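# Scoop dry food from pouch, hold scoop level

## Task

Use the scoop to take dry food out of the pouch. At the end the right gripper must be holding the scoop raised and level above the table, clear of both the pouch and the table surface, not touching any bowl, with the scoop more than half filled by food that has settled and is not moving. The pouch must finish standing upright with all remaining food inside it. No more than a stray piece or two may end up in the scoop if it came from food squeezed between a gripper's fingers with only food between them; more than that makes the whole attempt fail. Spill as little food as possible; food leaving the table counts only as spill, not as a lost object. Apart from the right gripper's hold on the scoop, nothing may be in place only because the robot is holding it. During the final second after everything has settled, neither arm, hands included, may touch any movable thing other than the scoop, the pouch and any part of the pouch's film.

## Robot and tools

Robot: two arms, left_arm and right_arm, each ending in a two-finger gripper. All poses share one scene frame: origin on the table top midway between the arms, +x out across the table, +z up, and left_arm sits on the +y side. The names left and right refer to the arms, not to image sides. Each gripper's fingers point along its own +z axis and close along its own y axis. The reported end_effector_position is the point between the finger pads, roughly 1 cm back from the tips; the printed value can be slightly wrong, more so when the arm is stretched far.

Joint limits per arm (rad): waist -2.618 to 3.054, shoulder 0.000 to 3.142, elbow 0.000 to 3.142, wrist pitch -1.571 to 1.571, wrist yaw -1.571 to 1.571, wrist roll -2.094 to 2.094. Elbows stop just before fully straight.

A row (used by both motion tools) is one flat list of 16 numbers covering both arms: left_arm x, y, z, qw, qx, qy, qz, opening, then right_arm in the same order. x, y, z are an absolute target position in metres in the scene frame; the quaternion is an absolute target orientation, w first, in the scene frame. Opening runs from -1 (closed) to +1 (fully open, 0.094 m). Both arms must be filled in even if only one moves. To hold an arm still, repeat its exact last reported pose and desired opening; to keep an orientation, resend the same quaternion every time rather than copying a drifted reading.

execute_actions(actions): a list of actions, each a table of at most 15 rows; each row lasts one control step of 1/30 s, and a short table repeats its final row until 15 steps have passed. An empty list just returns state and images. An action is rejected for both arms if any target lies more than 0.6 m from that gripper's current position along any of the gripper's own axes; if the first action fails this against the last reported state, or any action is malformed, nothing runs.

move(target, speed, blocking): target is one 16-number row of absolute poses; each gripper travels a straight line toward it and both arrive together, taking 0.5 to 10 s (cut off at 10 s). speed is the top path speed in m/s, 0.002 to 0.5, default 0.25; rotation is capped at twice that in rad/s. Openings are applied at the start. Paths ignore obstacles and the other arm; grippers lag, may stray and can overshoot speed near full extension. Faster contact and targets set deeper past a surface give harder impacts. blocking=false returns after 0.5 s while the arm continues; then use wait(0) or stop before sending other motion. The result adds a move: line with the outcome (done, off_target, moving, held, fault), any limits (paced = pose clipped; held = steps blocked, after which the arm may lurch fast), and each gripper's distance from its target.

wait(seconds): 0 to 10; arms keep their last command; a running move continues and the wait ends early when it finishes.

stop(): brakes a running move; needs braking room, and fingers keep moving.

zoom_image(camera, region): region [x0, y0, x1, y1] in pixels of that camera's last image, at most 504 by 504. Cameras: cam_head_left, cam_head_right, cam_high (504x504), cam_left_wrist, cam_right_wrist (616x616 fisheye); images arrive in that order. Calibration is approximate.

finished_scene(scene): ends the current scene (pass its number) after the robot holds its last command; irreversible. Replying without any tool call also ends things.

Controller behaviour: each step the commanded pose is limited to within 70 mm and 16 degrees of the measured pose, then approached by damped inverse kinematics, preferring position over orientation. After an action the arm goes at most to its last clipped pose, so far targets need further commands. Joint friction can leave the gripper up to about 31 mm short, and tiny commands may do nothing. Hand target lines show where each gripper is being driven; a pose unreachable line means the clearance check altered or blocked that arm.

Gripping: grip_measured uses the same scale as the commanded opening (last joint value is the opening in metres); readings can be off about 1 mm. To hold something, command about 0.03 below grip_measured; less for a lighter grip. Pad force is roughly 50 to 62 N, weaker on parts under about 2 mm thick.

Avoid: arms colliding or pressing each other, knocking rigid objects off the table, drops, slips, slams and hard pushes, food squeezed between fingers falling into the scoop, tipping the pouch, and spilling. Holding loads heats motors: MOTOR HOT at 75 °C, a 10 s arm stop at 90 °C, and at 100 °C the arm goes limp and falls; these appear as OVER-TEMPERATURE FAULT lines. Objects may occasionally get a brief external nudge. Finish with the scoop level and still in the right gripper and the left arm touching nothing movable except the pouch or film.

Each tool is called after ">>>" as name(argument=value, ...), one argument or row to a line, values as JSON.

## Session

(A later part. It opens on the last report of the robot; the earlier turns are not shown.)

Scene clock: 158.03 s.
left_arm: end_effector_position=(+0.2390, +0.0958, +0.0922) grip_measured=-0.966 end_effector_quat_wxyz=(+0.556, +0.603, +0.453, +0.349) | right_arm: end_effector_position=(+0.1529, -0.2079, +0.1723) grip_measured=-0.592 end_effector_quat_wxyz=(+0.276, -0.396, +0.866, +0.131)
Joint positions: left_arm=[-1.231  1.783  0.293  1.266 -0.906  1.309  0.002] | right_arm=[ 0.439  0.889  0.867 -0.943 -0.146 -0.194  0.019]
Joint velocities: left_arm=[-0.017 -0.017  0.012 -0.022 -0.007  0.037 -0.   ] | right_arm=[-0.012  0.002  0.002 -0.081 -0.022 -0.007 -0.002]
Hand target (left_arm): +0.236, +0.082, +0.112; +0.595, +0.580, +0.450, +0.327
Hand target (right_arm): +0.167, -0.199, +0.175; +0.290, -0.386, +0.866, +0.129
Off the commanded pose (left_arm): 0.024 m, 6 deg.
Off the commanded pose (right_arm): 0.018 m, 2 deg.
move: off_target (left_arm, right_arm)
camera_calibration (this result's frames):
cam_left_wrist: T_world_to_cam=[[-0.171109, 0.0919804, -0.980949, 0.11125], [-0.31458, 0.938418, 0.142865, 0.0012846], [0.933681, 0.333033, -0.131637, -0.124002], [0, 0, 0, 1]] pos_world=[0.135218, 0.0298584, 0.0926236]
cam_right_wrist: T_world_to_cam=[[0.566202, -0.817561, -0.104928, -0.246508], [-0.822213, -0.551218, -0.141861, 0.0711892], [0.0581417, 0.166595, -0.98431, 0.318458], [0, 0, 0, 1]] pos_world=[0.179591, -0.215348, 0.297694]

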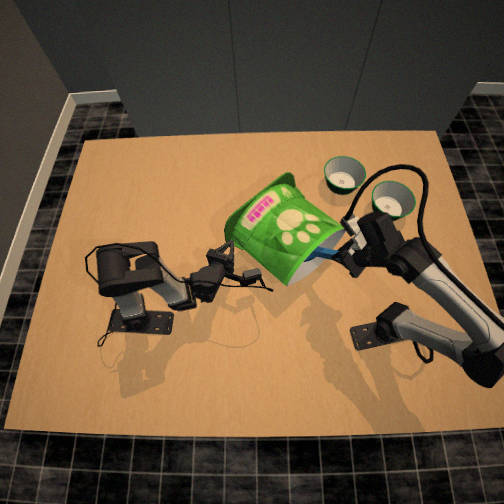

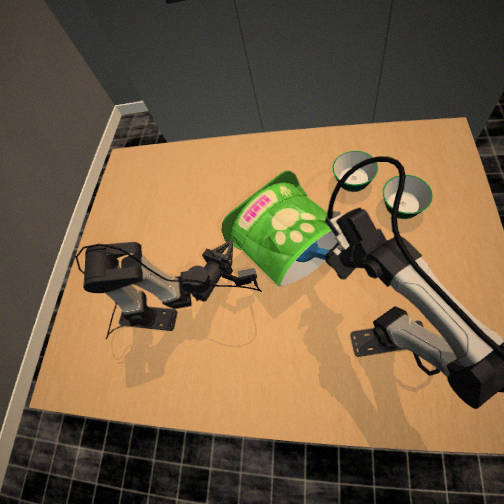

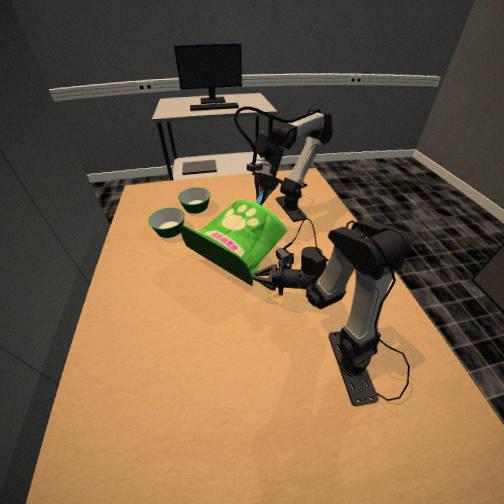

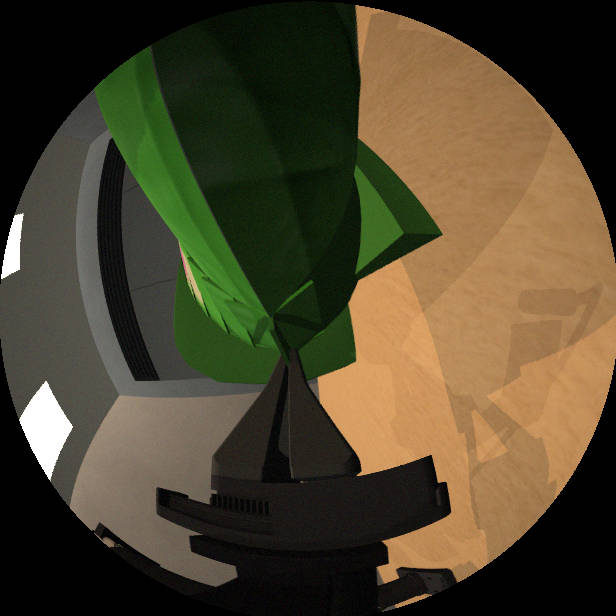

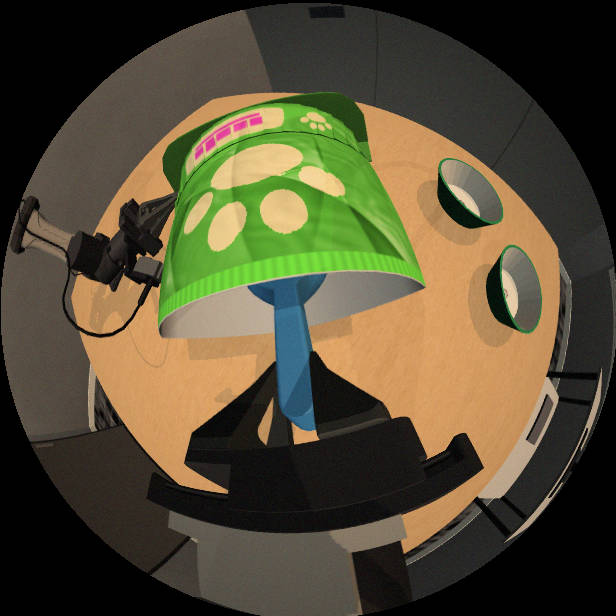

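>>> move(
  target=[0.236,0.082,0.112,0.596,0.579,0.45,0.327,-1,0.176,-0.19,0.152,0.386,-0.369,0.828,0.172,-0.7],
  speed=0.05,
)

>>> zoom_image(
  camera="cam_right_wrist",
  region=[130, 130, 430, 370],
)

Scene clock: 161.13 s.
left_arm: end_effector_position=(+0.2420, +0.1038, +0.0937) grip_measured=-0.966 end_effector_quat_wxyz=(+0.548, +0.592, +0.462, +0.368) | right_arm: end_effector_position=(+0.1645, -0.1984, +0.1464) grip_measured=-0.592 end_effector_quat_wxyz=(+0.352, -0.387, +0.839, +0.152)
Joint positions: left_arm=[-1.231  1.783  0.293  1.265 -0.956  1.316  0.002] | right_arm=[ 0.434  0.778  0.625 -0.642 -0.16  -0.186  0.019]
Joint velocities: left_arm=[-0.012 -0.002 -0.022 -0.095 -0.037  0.007  0.001] | right_arm=[ 0.012 -0.012 -0.017  0.066 -0.022  0.007 -0.001]
Hand target (left_arm): +0.236, +0.083, +0.113; +0.595, +0.580, +0.451, +0.328
Hand target (right_arm): +0.175, -0.191, +0.153; +0.384, -0.370, +0.829, +0.169
Off the commanded pose (left_arm): 0.029 m, 8 deg.
Off the commanded pose (right_arm): 0.015 m, 5 deg.
move: off_target (left_arm, right_arm)
camera_calibration (this result's frames):
cam_left_wrist: T_world_to_cam=[[-0.162946, 0.093728, -0.982173, 0.110436], [-0.3609, 0.920827, 0.147748, 0.00718396], [0.918259, 0.378541, -0.116218, -0.131693], [0, 0, 0, 1]] pos_world=[0.141516, 0.0328851, 0.0921006]
cam_right_wrist: T_world_to_cam=[[0.578728, -0.80656, -0.120561, -0.245654], [-0.794833, -0.524762, -0.304739, 0.106896], [0.182525, 0.272187, -0.944775, 0.285408], [0, 0, 0, 1]] pos_world=[0.175037, -0.219724, 0.272605]

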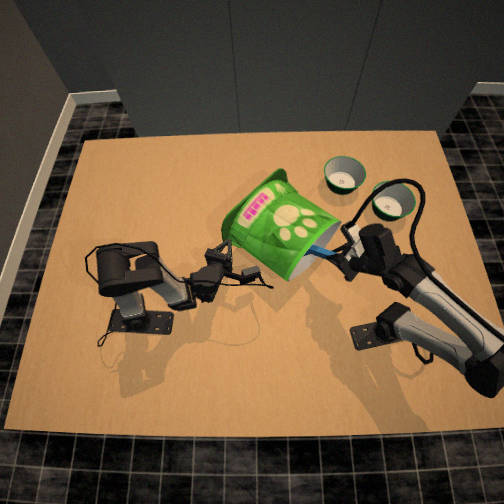

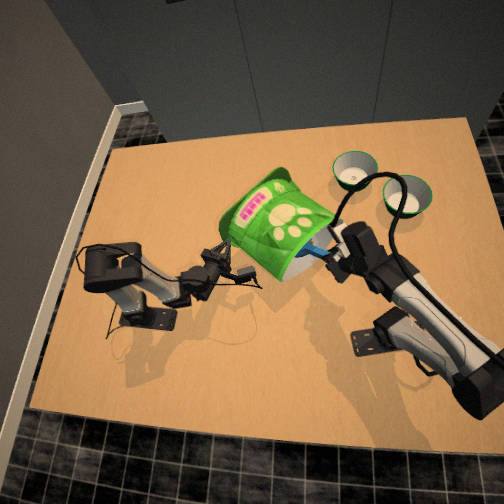

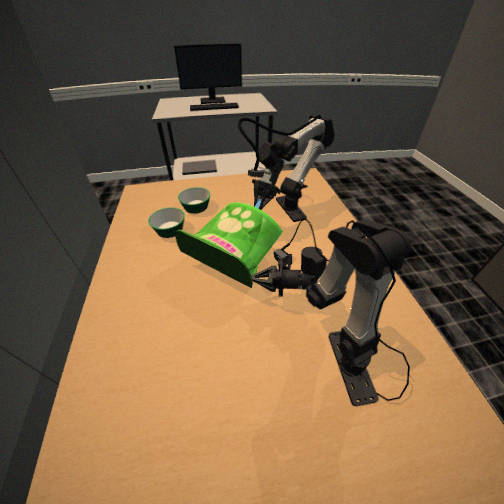

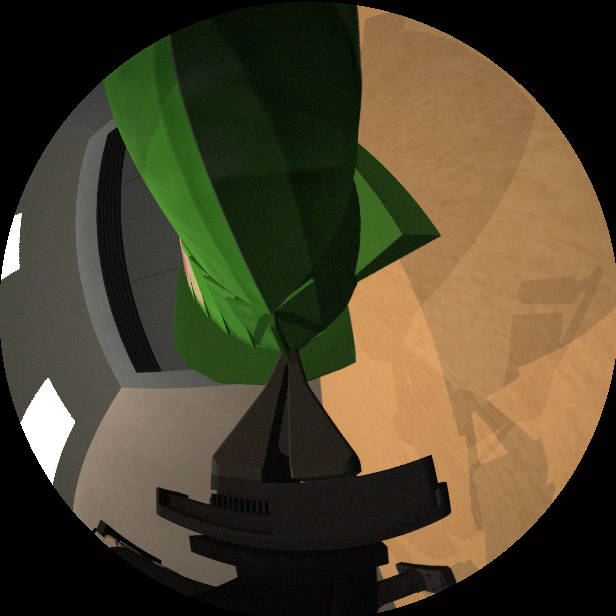

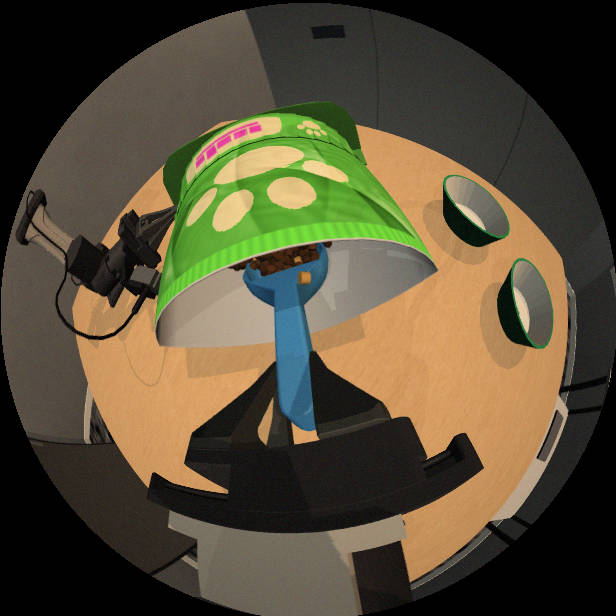

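Region (130, 130, 430, 370) of cam_right_wrist's 616x616 image, scaled by 1.680, with more detail than that image has; it fills the top 403 rows of this view, and the rest is white.

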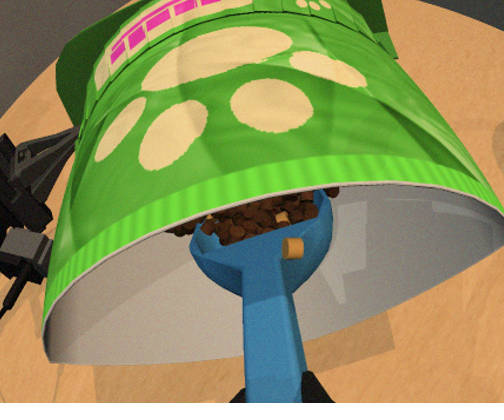

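>>> move(
  target=[0.236,0.082,0.112,0.596,0.579,0.45,0.327,-1,0.188,-0.19,0.135,0.47,-0.349,0.783,0.209,-0.7],
  speed=0.05,
)

>>> zoom_image(
  camera="cam_right_wrist",
  region=[130, 130, 430, 370],
)

Scene clock: 164.50 s.
left_arm: end_effector_position=(+0.2443, +0.1085, +0.0969) grip_measured=-0.966 end_effector_quat_wxyz=(+0.543, +0.586, +0.462, +0.384) | right_arm: end_effector_position=(+0.1721, -0.1991, +0.1162) grip_measured=-0.592 end_effector_quat_wxyz=(+0.419, -0.374, +0.806, +0.187)
Joint positions: left_arm=[-1.229  1.783  0.293  1.279 -0.986  1.343  0.002] | right_arm=[ 0.343  0.671  0.362 -0.335 -0.27  -0.211  0.019]
Joint velocities: left_arm=[-0.002  0.002 -0.012  0.037 -0.022 -0.007  0.001] | right_arm=[ 0.007 -0.007 -0.012 -0.037 -0.037 -0.037 -0.   ]
Hand target (left_arm): +0.235, +0.083, +0.113; +0.594, +0.580, +0.451, +0.328
Hand target (right_arm): +0.184, -0.193, +0.137; +0.467, -0.351, +0.785, +0.206
Off the commanded pose (left_arm): 0.032 m, 9 deg.
Off the commanded pose (right_arm): 0.026 m, 7 deg.
move: off_target (left_arm, right_arm)
camera_calibration (this result's frames):
cam_left_wrist: T_world_to_cam=[[-0.148054, 0.103138, -0.983587, 0.108987], [-0.388942, 0.908335, 0.153792, 0.0108014], [0.909288, 0.405328, -0.0943674, -0.138011], [0, 0, 0, 1]] pos_world=[0.145829, 0.0348875, 0.0925137]
cam_right_wrist: T_world_to_cam=[[0.59983, -0.783275, -0.163349, -0.24833], [-0.751751, -0.481785, -0.450281, 0.121407], [0.273995, 0.392891, -0.877818, 0.256225], [0, 0, 0, 1]] pos_world=[0.170019, -0.236687, 0.239022]

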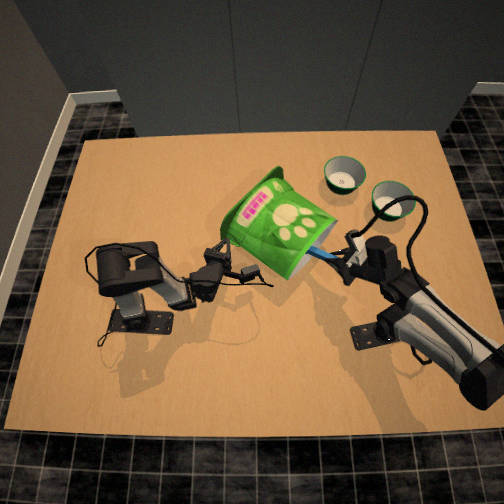

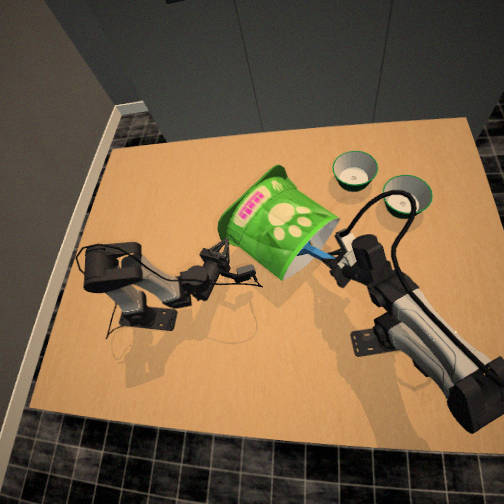

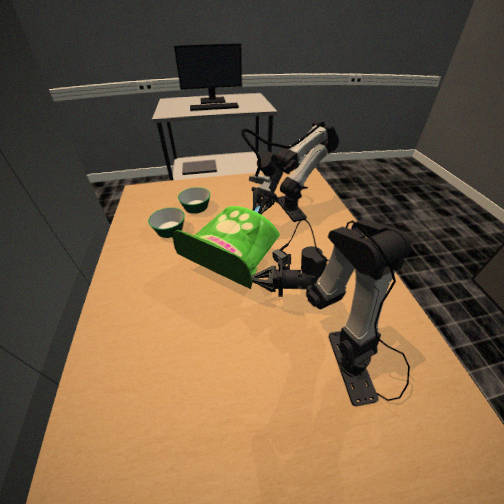

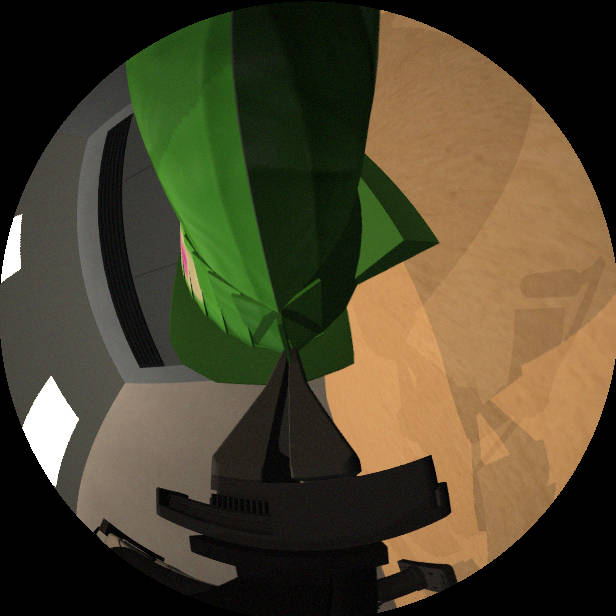

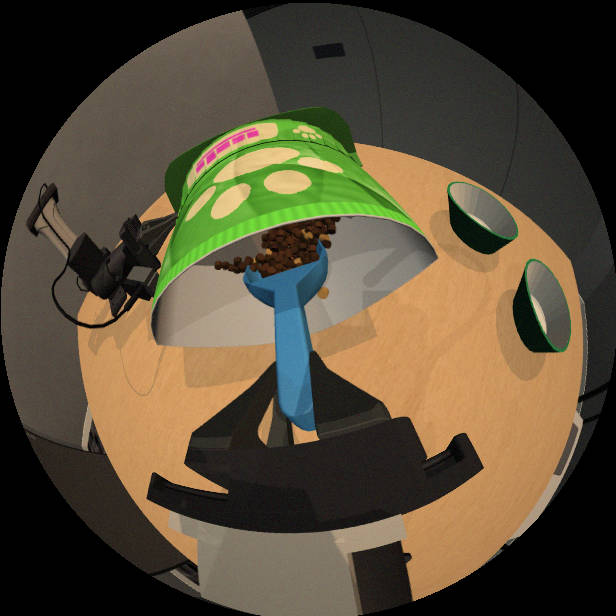

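Region (130, 130, 430, 370) of cam_right_wrist's 616x616 image, scaled by 1.680, with more detail than that image has; it fills the top 403 rows of this view, and the rest is white.

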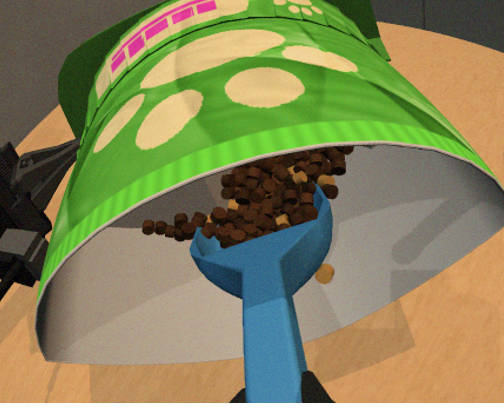

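>>> move(
  target=[0.236,0.082,0.112,0.596,0.579,0.45,0.327,-1,0.215,-0.182,0.135,0.524,-0.333,0.748,0.233,-0.7],
  speed=0.04,
)

>>> zoom_image(
  camera="cam_right_wrist",
  region=[130, 130, 430, 370],
)

Scene clock: 168.37 s.
left_arm: end_effector_position=(+0.2468, +0.1167, +0.0975) grip_measured=-0.966 end_effector_quat_wxyz=(+0.532, +0.577, +0.471, +0.403) | right_arm: end_effector_position=(+0.1986, -0.1860, +0.1184) grip_measured=-0.592 end_effector_quat_wxyz=(+0.484, -0.367, +0.763, +0.219)
Joint positions: left_arm=[-1.228  1.783  0.293  1.274 -1.034  1.347  0.002] | right_arm=[ 0.278  0.79   0.255  0.048 -0.371 -0.214  0.019]
Joint velocities: left_arm=[-0.002  0.002  0.007  0.095  0.007 -0.007  0.   ] | right_arm=[-0.007  0.027 -0.022  0.095 -0.066 -0.037 -0.001]
Hand target (left_arm): +0.234, +0.084, +0.114; +0.593, +0.580, +0.451, +0.330
Hand target (right_arm): +0.212, -0.184, +0.136; +0.520, -0.336, +0.751, +0.231
Off the commanded pose (left_arm): 0.039 m, 12 deg.
Off the commanded pose (right_arm): 0.024 m, 6 deg.
move: off_target (left_arm, right_arm)
camera_calibration (this result's frames):
cam_left_wrist: T_world_to_cam=[[-0.143913, 0.10803, -0.983676, 0.107534], [-0.433185, 0.88685, 0.160771, 0.0169402], [0.889742, 0.449251, -0.0808321, -0.145203], [0, 0, 0, 1]] pos_world=[0.152007, 0.0385923, 0.0913176]
cam_right_wrist: T_world_to_cam=[[0.637457, -0.748045, -0.184599, -0.251982], [-0.681087, -0.435064, -0.588932, 0.159723], [0.360235, 0.501146, -0.786818, 0.237946], [0, 0, 0, 1]] pos_world=[0.183697, -0.23825, 0.23477]

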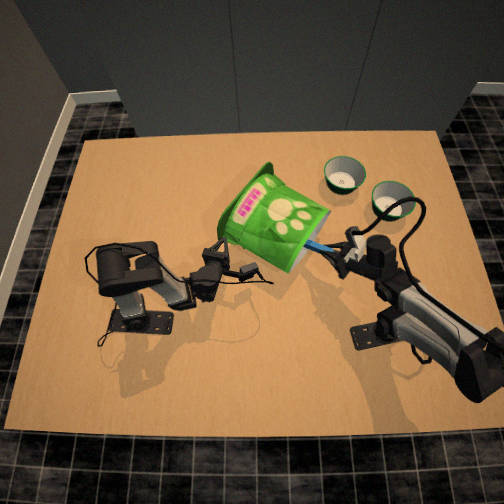

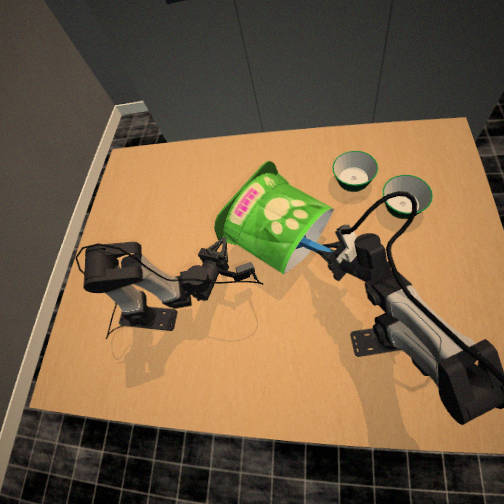

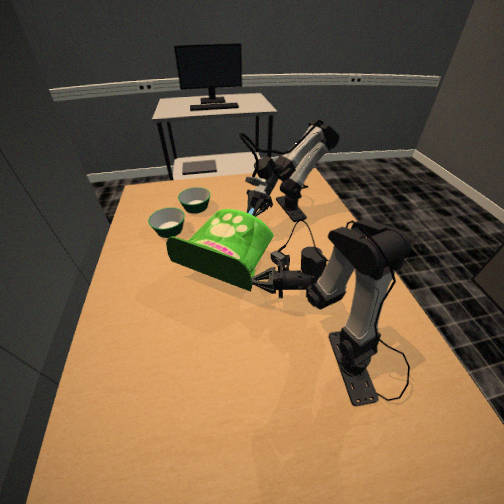

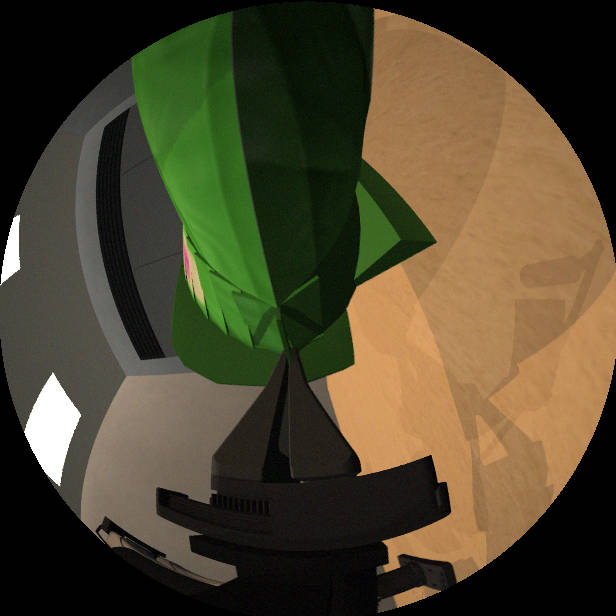

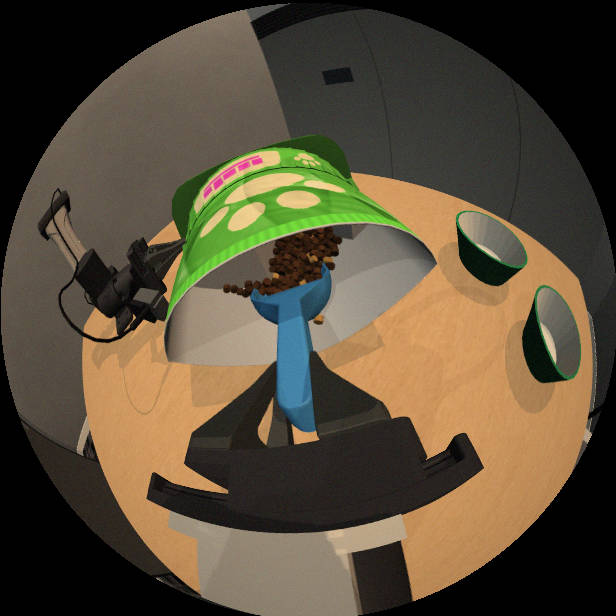

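Region (130, 130, 430, 370) of cam_right_wrist's 616x616 image, scaled by 1.680, with more detail than that image has; it fills the top 403 rows of this view, and the rest is white.

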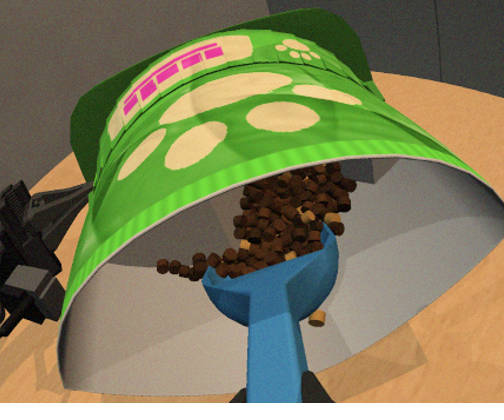

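>>> move(
  target=[0.24,0.095,0.112,0.596,0.579,0.45,0.327,-1,0.198,-0.187,0.122,0.33,-0.395,0.845,0.154,-0.575],
  speed=0.1,
)

Scene clock: 170.80 s.
left_arm: end_effector_position=(+0.2480, +0.1189, +0.0967) grip_measured=-0.966 end_effector_quat_wxyz=(+0.538, +0.583, +0.467, +0.390) | right_arm: end_effector_position=(+0.1966, -0.1845, +0.1228) grip_measured=-0.569 end_effector_quat_wxyz=(+0.344, -0.406, +0.830, +0.165)
Joint positions: left_arm=[-1.207  1.769  0.268  1.29  -0.983  1.345  0.002] | right_arm=[ 0.35   0.975  0.603 -0.45  -0.26  -0.277  0.02 ]
Joint velocities: left_arm=[-0.022  0.012  0.002  0.007 -0.037 -0.051 -0.002] | right_arm=[ 0.002  0.002  0.007 -0.066 -0.051  0.066  0.   ]
Hand target (left_arm): +0.239, +0.096, +0.113; +0.593, +0.580, +0.452, +0.329
Hand target (right_arm): +0.197, -0.187, +0.122; +0.329, -0.396, +0.843, +0.156
Off the commanded pose (left_arm): 0.029 m, 10 deg.
Off the commanded pose (right_arm): 0.003 m, 3 deg.
move: off_target (left_arm, right_arm)
camera_calibration (this result's frames):
cam_left_wrist: T_world_to_cam=[[-0.149942, 0.102348, -0.983383, 0.108835], [-0.405673, 0.900677, 0.155595, 0.00766322], [0.901636, 0.422262, -0.0935293, -0.145825], [0, 0, 0, 1]] pos_world=[0.150908, 0.0435351, 0.0921957]
cam_right_wrist: T_world_to_cam=[[0.61675, -0.776058, -0.131732, -0.256409], [-0.771281, -0.562345, -0.298149, 0.120105], [0.157302, 0.285486, -0.945386, 0.260937], [0, 0, 0, 1]] pos_world=[0.209729, -0.205942, 0.248717]

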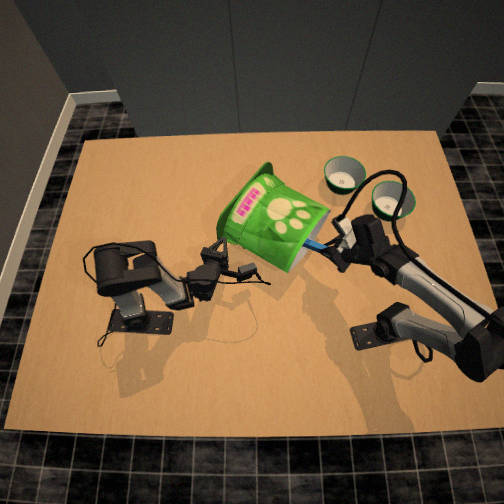

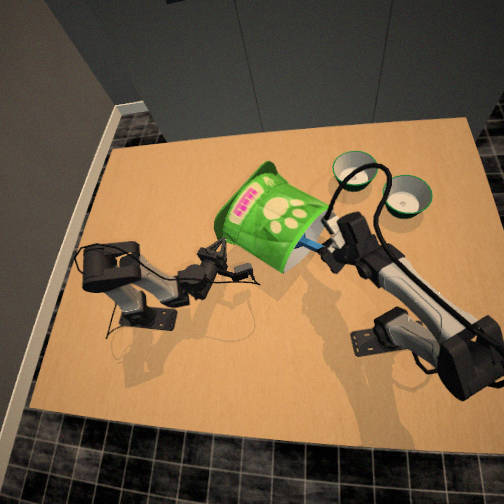

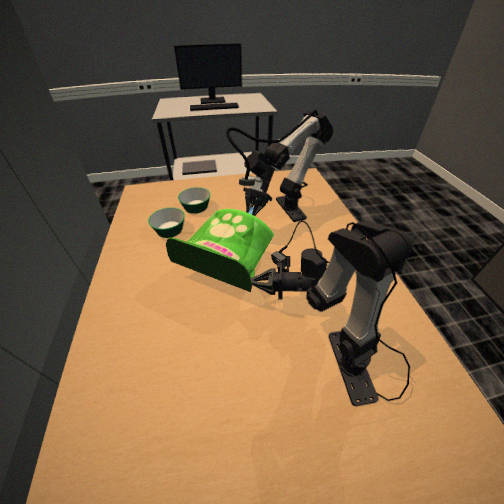

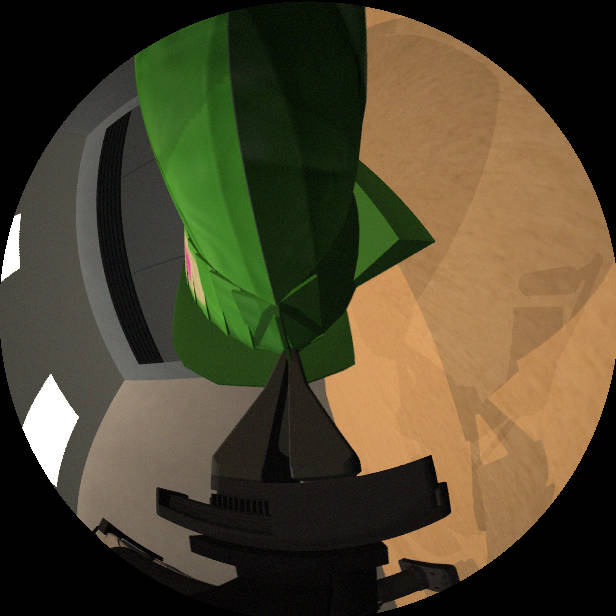

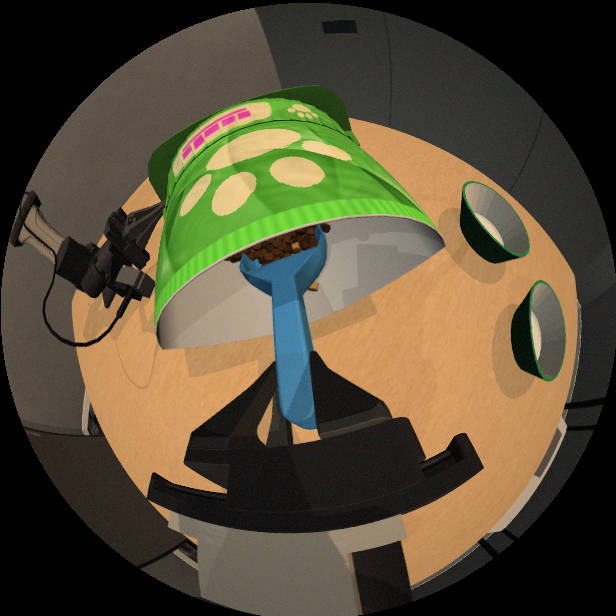

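>>> execute_actions(
  actions=[
    [[0.24,0.095,0.112,0.596,0.579,0.45,0.327,-1,0.197,-0.186,0.124,0.344,-0.406,0.83,0.165,-0.7]],
  ],
)

>>> move(
  target=[0.24,0.095,0.112,0.596,0.579,0.45,0.327,-1,0.222,-0.222,0.13,0.356,-0.443,0.799,0.197,-0.7],
  speed=0.04,
)

>>> zoom_image(
  camera="cam_right_wrist",
  region=[130, 130, 430, 370],
)

Scene clock: 171.53 s.
left_arm: end_effector_position=(+0.2480, +0.1188, +0.0967) grip_measured=-0.966 end_effector_quat_wxyz=(+0.539, +0.583, +0.467, +0.390) | right_arm: end_effector_position=(+0.1969, -0.1844, +0.1230) grip_measured=-0.590 end_effector_quat_wxyz=(+0.346, -0.412, +0.827, +0.163)
Joint positions: left_arm=[-1.207  1.769  0.268  1.29  -0.982  1.345  0.002] | right_arm=[ 0.35   0.975  0.603 -0.449 -0.26  -0.292  0.019]
Joint velocities: left_arm=[ 0.002  0.007 -0.007 -0.095 -0.037  0.022  0.   ] | right_arm=[ 0.007 -0.007 -0.007  0.007  0.022  0.037 -0.001]
Hand target (left_arm): +0.239, +0.096, +0.113; +0.593, +0.580, +0.451, +0.329
Hand target (right_arm): +0.197, -0.186, +0.124; +0.344, -0.406, +0.830, +0.165
Off the commanded pose (left_arm): 0.029 m, 10 deg.
Off the commanded pose (right_arm): 0.002 m, 1 deg.
camera_calibration (this result's frames):
cam_left_wrist: T_world_to_cam=[[-0.150015, 0.102412, -0.983365, 0.108829], [-0.404977, 0.900987, 0.155613, 0.00755228], [0.901936, 0.421585, -0.093687, -0.14572], [0, 0, 0, 1]] pos_world=[0.150815, 0.0434835, 0.0921913]
cam_right_wrist: T_world_to_cam=[[0.625869, -0.77039, -0.121608, -0.258409], [-0.762657, -0.571891, -0.302152, 0.117468], [0.163228, 0.281853, -0.945471, 0.259271], [0, 0, 0, 1]] pos_world=[0.208998, -0.204973, 0.249202]

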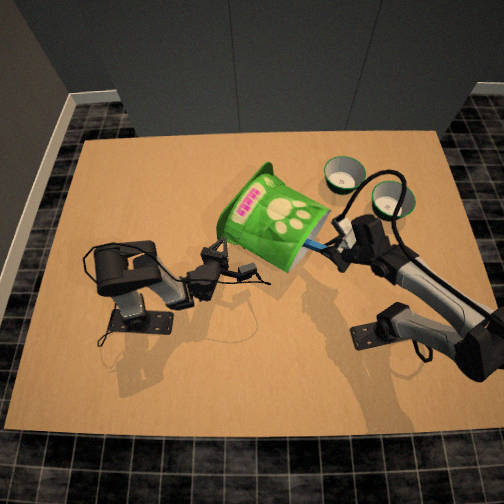

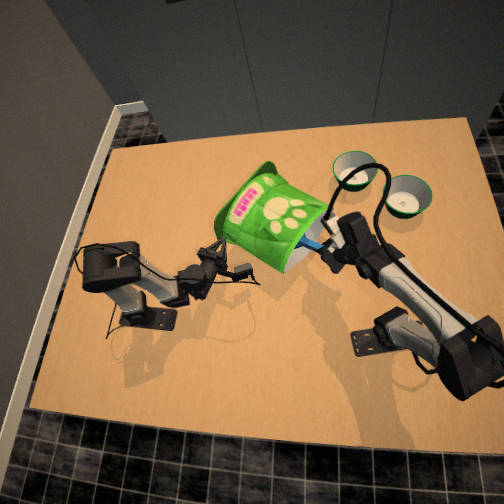

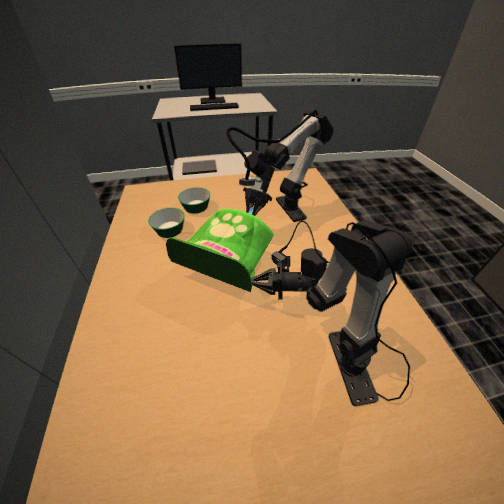

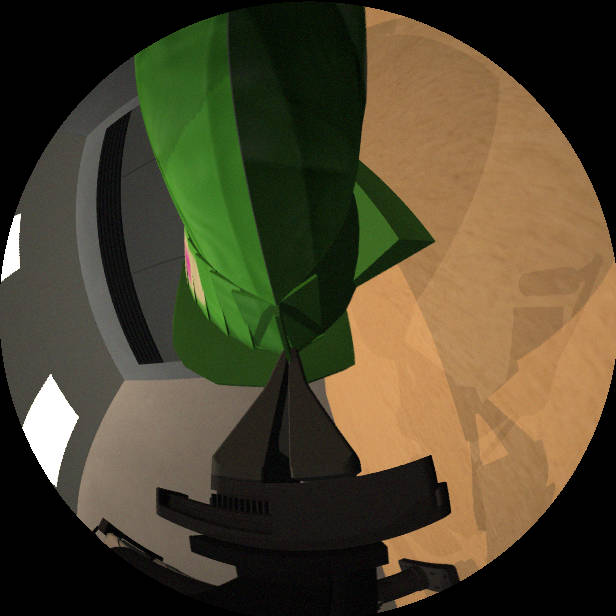

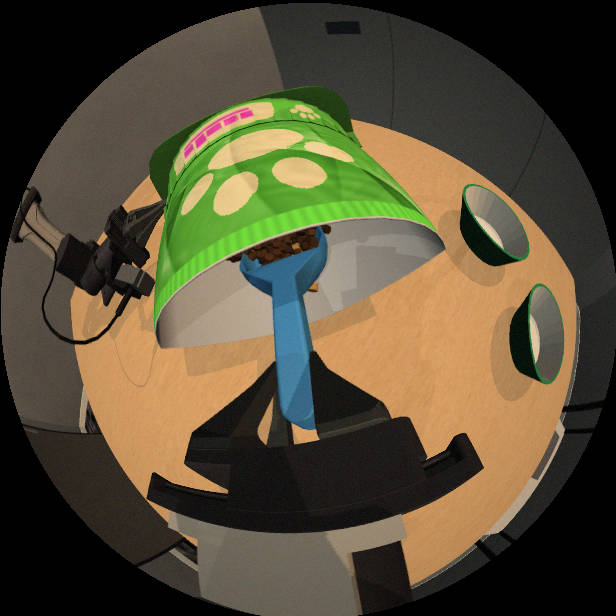

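Scene clock: 173.93 s.
left_arm: end_effector_position=(+0.2482, +0.1181, +0.0969) grip_measured=-0.966 end_effector_quat_wxyz=(+0.540, +0.584, +0.466, +0.388) | right_arm: end_effector_position=(+0.2094, -0.2174, +0.1217) grip_measured=-0.590 end_effector_quat_wxyz=(+0.346, -0.449, +0.796, +0.211)
Joint positions: left_arm=[-1.205  1.769  0.268  1.293 -0.975  1.348  0.002] | right_arm=[ 0.037  1.041  0.623 -0.52  -0.587 -0.613  0.019]
Joint velocities: left_arm=[-0.002 -0.002 -0.002 -0.037  0.022  0.051 -0.001] | right_arm=[-0.007 -0.007  0.002 -0.007  0.037 -0.066 -0.   ]
Hand target (left_arm): +0.239, +0.096, +0.113; +0.593, +0.580, +0.451, +0.329
Hand target (right_arm): +0.222, -0.222, +0.130; +0.357, -0.442, +0.799, +0.198
Off the commanded pose (left_arm): 0.029 m, 10 deg.
Off the commanded pose (right_arm): 0.016 m, 2 deg.
move: off_target (left_arm, right_arm)
camera_calibration (this result's frames):
cam_left_wrist: T_world_to_cam=[[-0.1494, 0.102737, -0.983425, 0.108984], [-0.400382, 0.903115, 0.155172, 0.00693505], [0.904088, 0.416928, -0.0937913, -0.145601], [0, 0, 0, 1]] pos_world=[0.150695, 0.0432453, 0.0924449]
cam_right_wrist: T_world_to_cam=[[0.712014, -0.680745, -0.172109, -0.284229], [-0.69195, -0.638596, -0.336748, 0.0827304], [0.119332, 0.35886, -0.925732, 0.288808], [0, 0, 0, 1]] pos_world=[0.225156, -0.244298, 0.2463]

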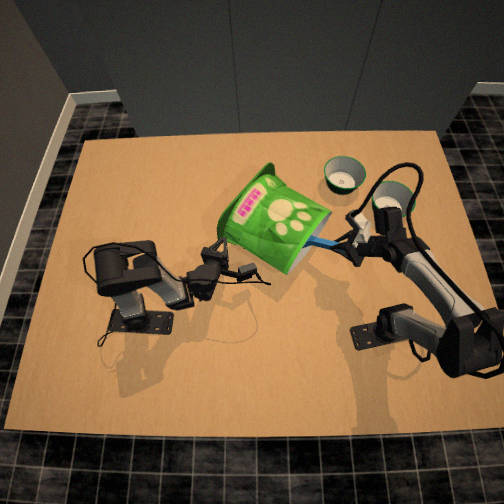

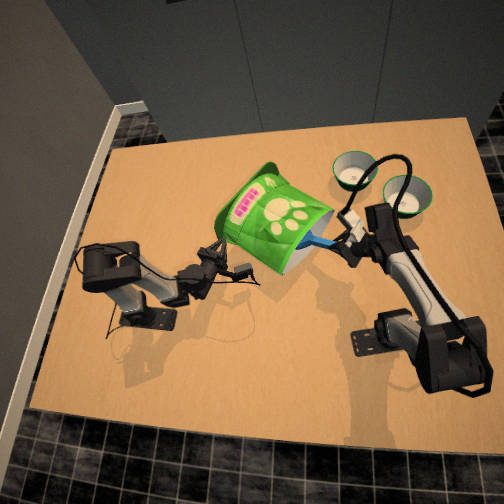

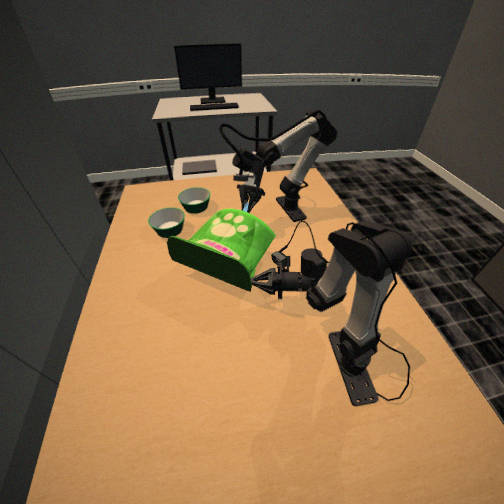

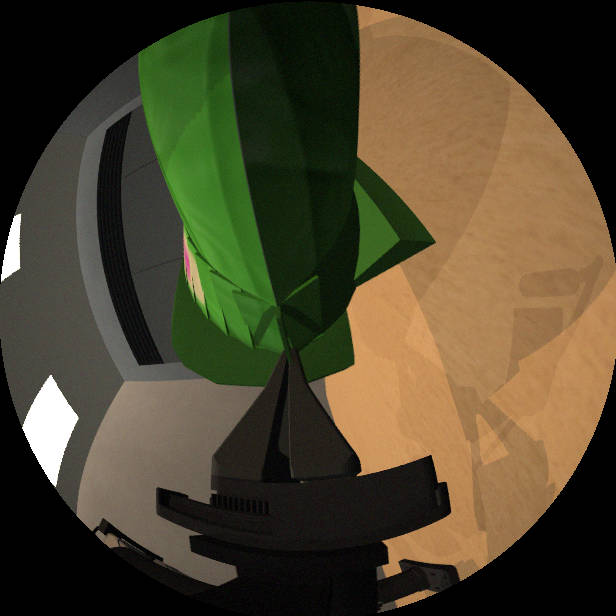

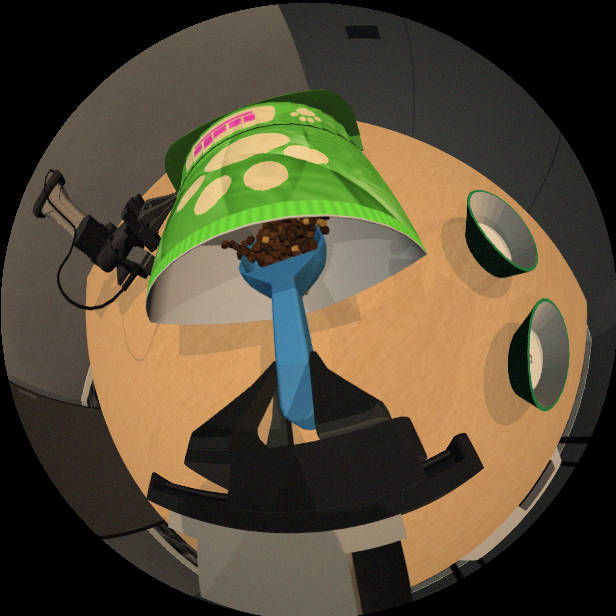

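Region (130, 130, 430, 370) of cam_right_wrist's 616x616 image, scaled by 1.680, with more detail than that image has; it fills the top 403 rows of this view, and the rest is white.

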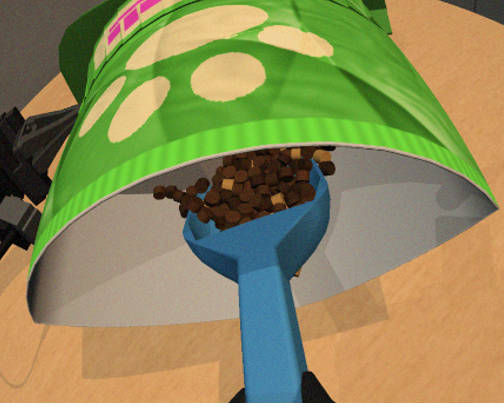

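>>> move(
  target=[0.24,0.095,0.112,0.596,0.579,0.45,0.327,-1,0.252,-0.185,0.125,0.418,-0.401,0.787,0.213,-0.7],
  speed=0.04,
)

>>> zoom_image(
  camera="cam_right_wrist",
  region=[130, 130, 430, 370],
)

Scene clock: 176.63 s.
left_arm: end_effector_position=(+0.2521, +0.1254, +0.0978) grip_measured=-0.966 end_effector_quat_wxyz=(+0.532, +0.575, +0.475, +0.402) | right_arm: end_effector_position=(+0.2301, -0.1930, +0.1178) grip_measured=-0.590 end_effector_quat_wxyz=(+0.377, -0.427, +0.793, +0.216)
Joint positions: left_arm=[-1.195  1.769  0.268  1.293 -1.006  1.351  0.002] | right_arm=[ 0.13   1.109  0.581 -0.278 -0.531 -0.461  0.019]
Joint velocities: left_arm=[ 0.007  0.012 -0.007  0.022 -0.037 -0.037 -0.   ] | right_arm=[-0.002 -0.002 -0.002  0.022  0.037  0.007  0.002]
Hand target (left_arm): +0.239, +0.097, +0.113; +0.593, +0.579, +0.452, +0.330
Hand target (right_arm): +0.249, -0.187, +0.127; +0.413, -0.404, +0.788, +0.214
Off the commanded pose (left_arm): 0.036 m, 12 deg.
Off the commanded pose (right_arm): 0.024 m, 6 deg.
move: off_target (left_arm, right_arm)
camera_calibration (this result's frames):
cam_left_wrist: T_world_to_cam=[[-0.146752, 0.101687, -0.983933, 0.10923], [-0.437053, 0.885677, 0.156718, 0.0129994], [0.887383, 0.453029, -0.085532, -0.153256], [0, 0, 0, 1]] pos_world=[0.157708, 0.0468089, 0.0923293]
cam_right_wrist: T_world_to_cam=[[0.690338, -0.700363, -0.18145, -0.280752], [-0.703311, -0.590822, -0.395327, 0.129939], [0.169668, 0.400525, -0.90044, 0.267448], [0, 0, 0, 1]] pos_world=[0.239824, -0.226977, 0.241247]

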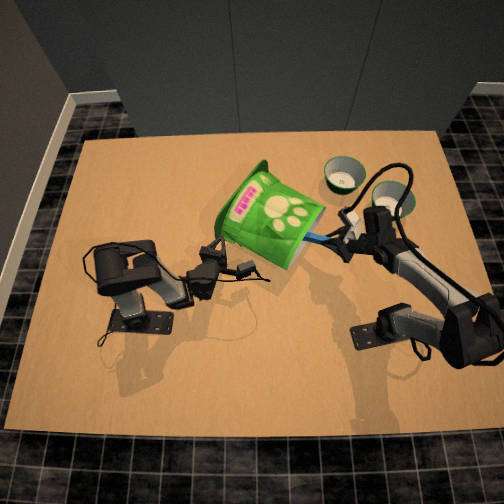

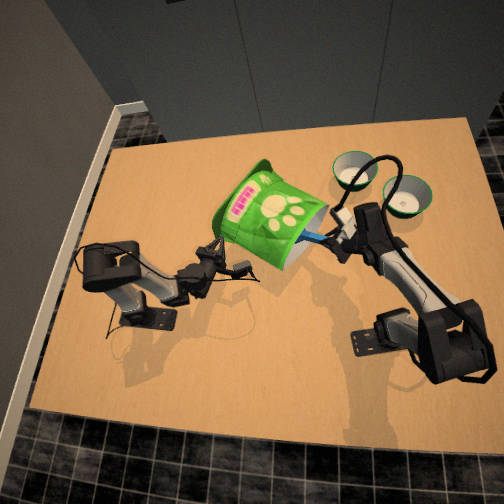

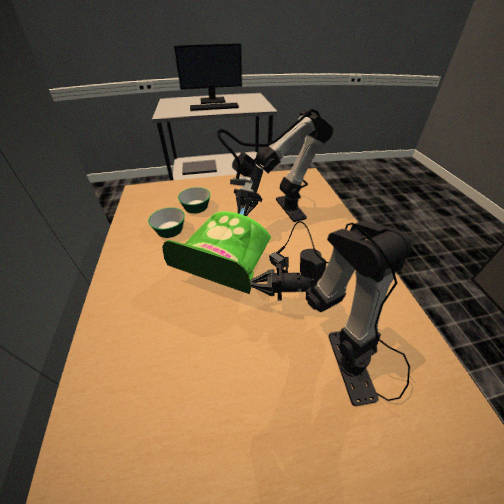

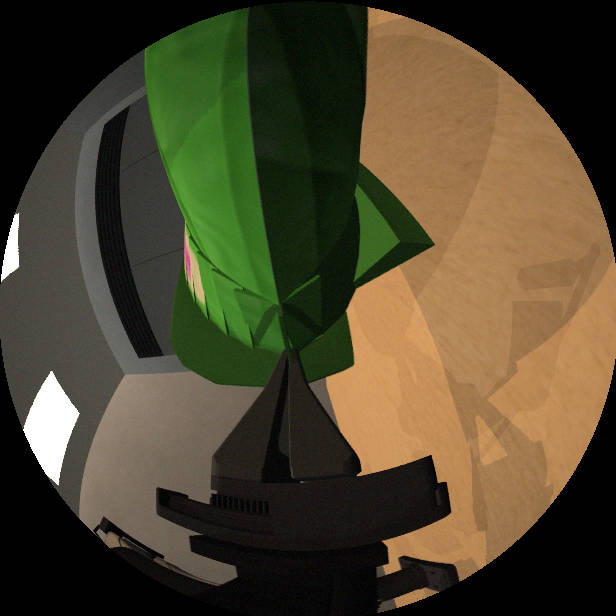

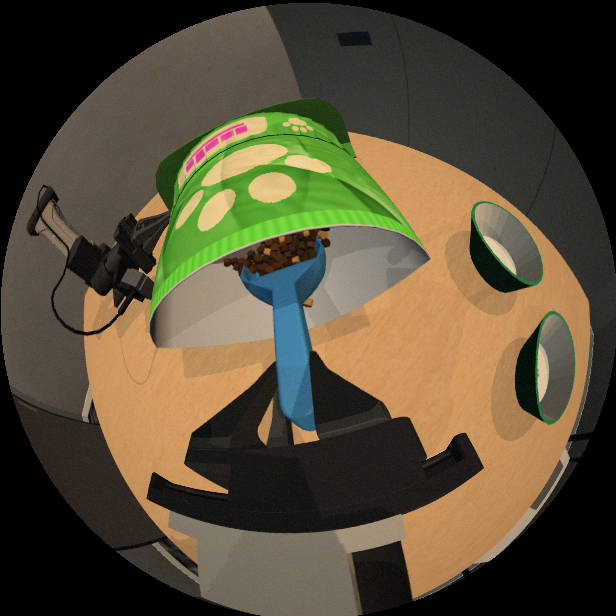

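Region (130, 130, 430, 370) of cam_right_wrist's 616x616 image, scaled by 1.680, with more detail than that image has; it fills the top 403 rows of this view, and the rest is white.

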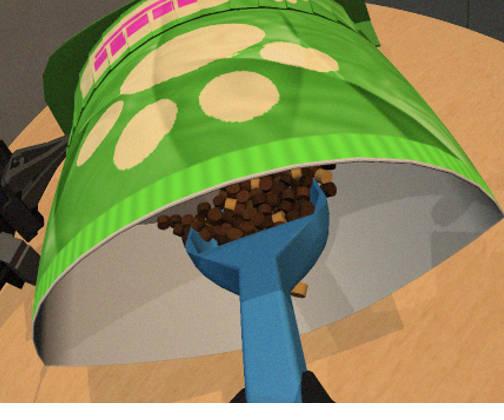

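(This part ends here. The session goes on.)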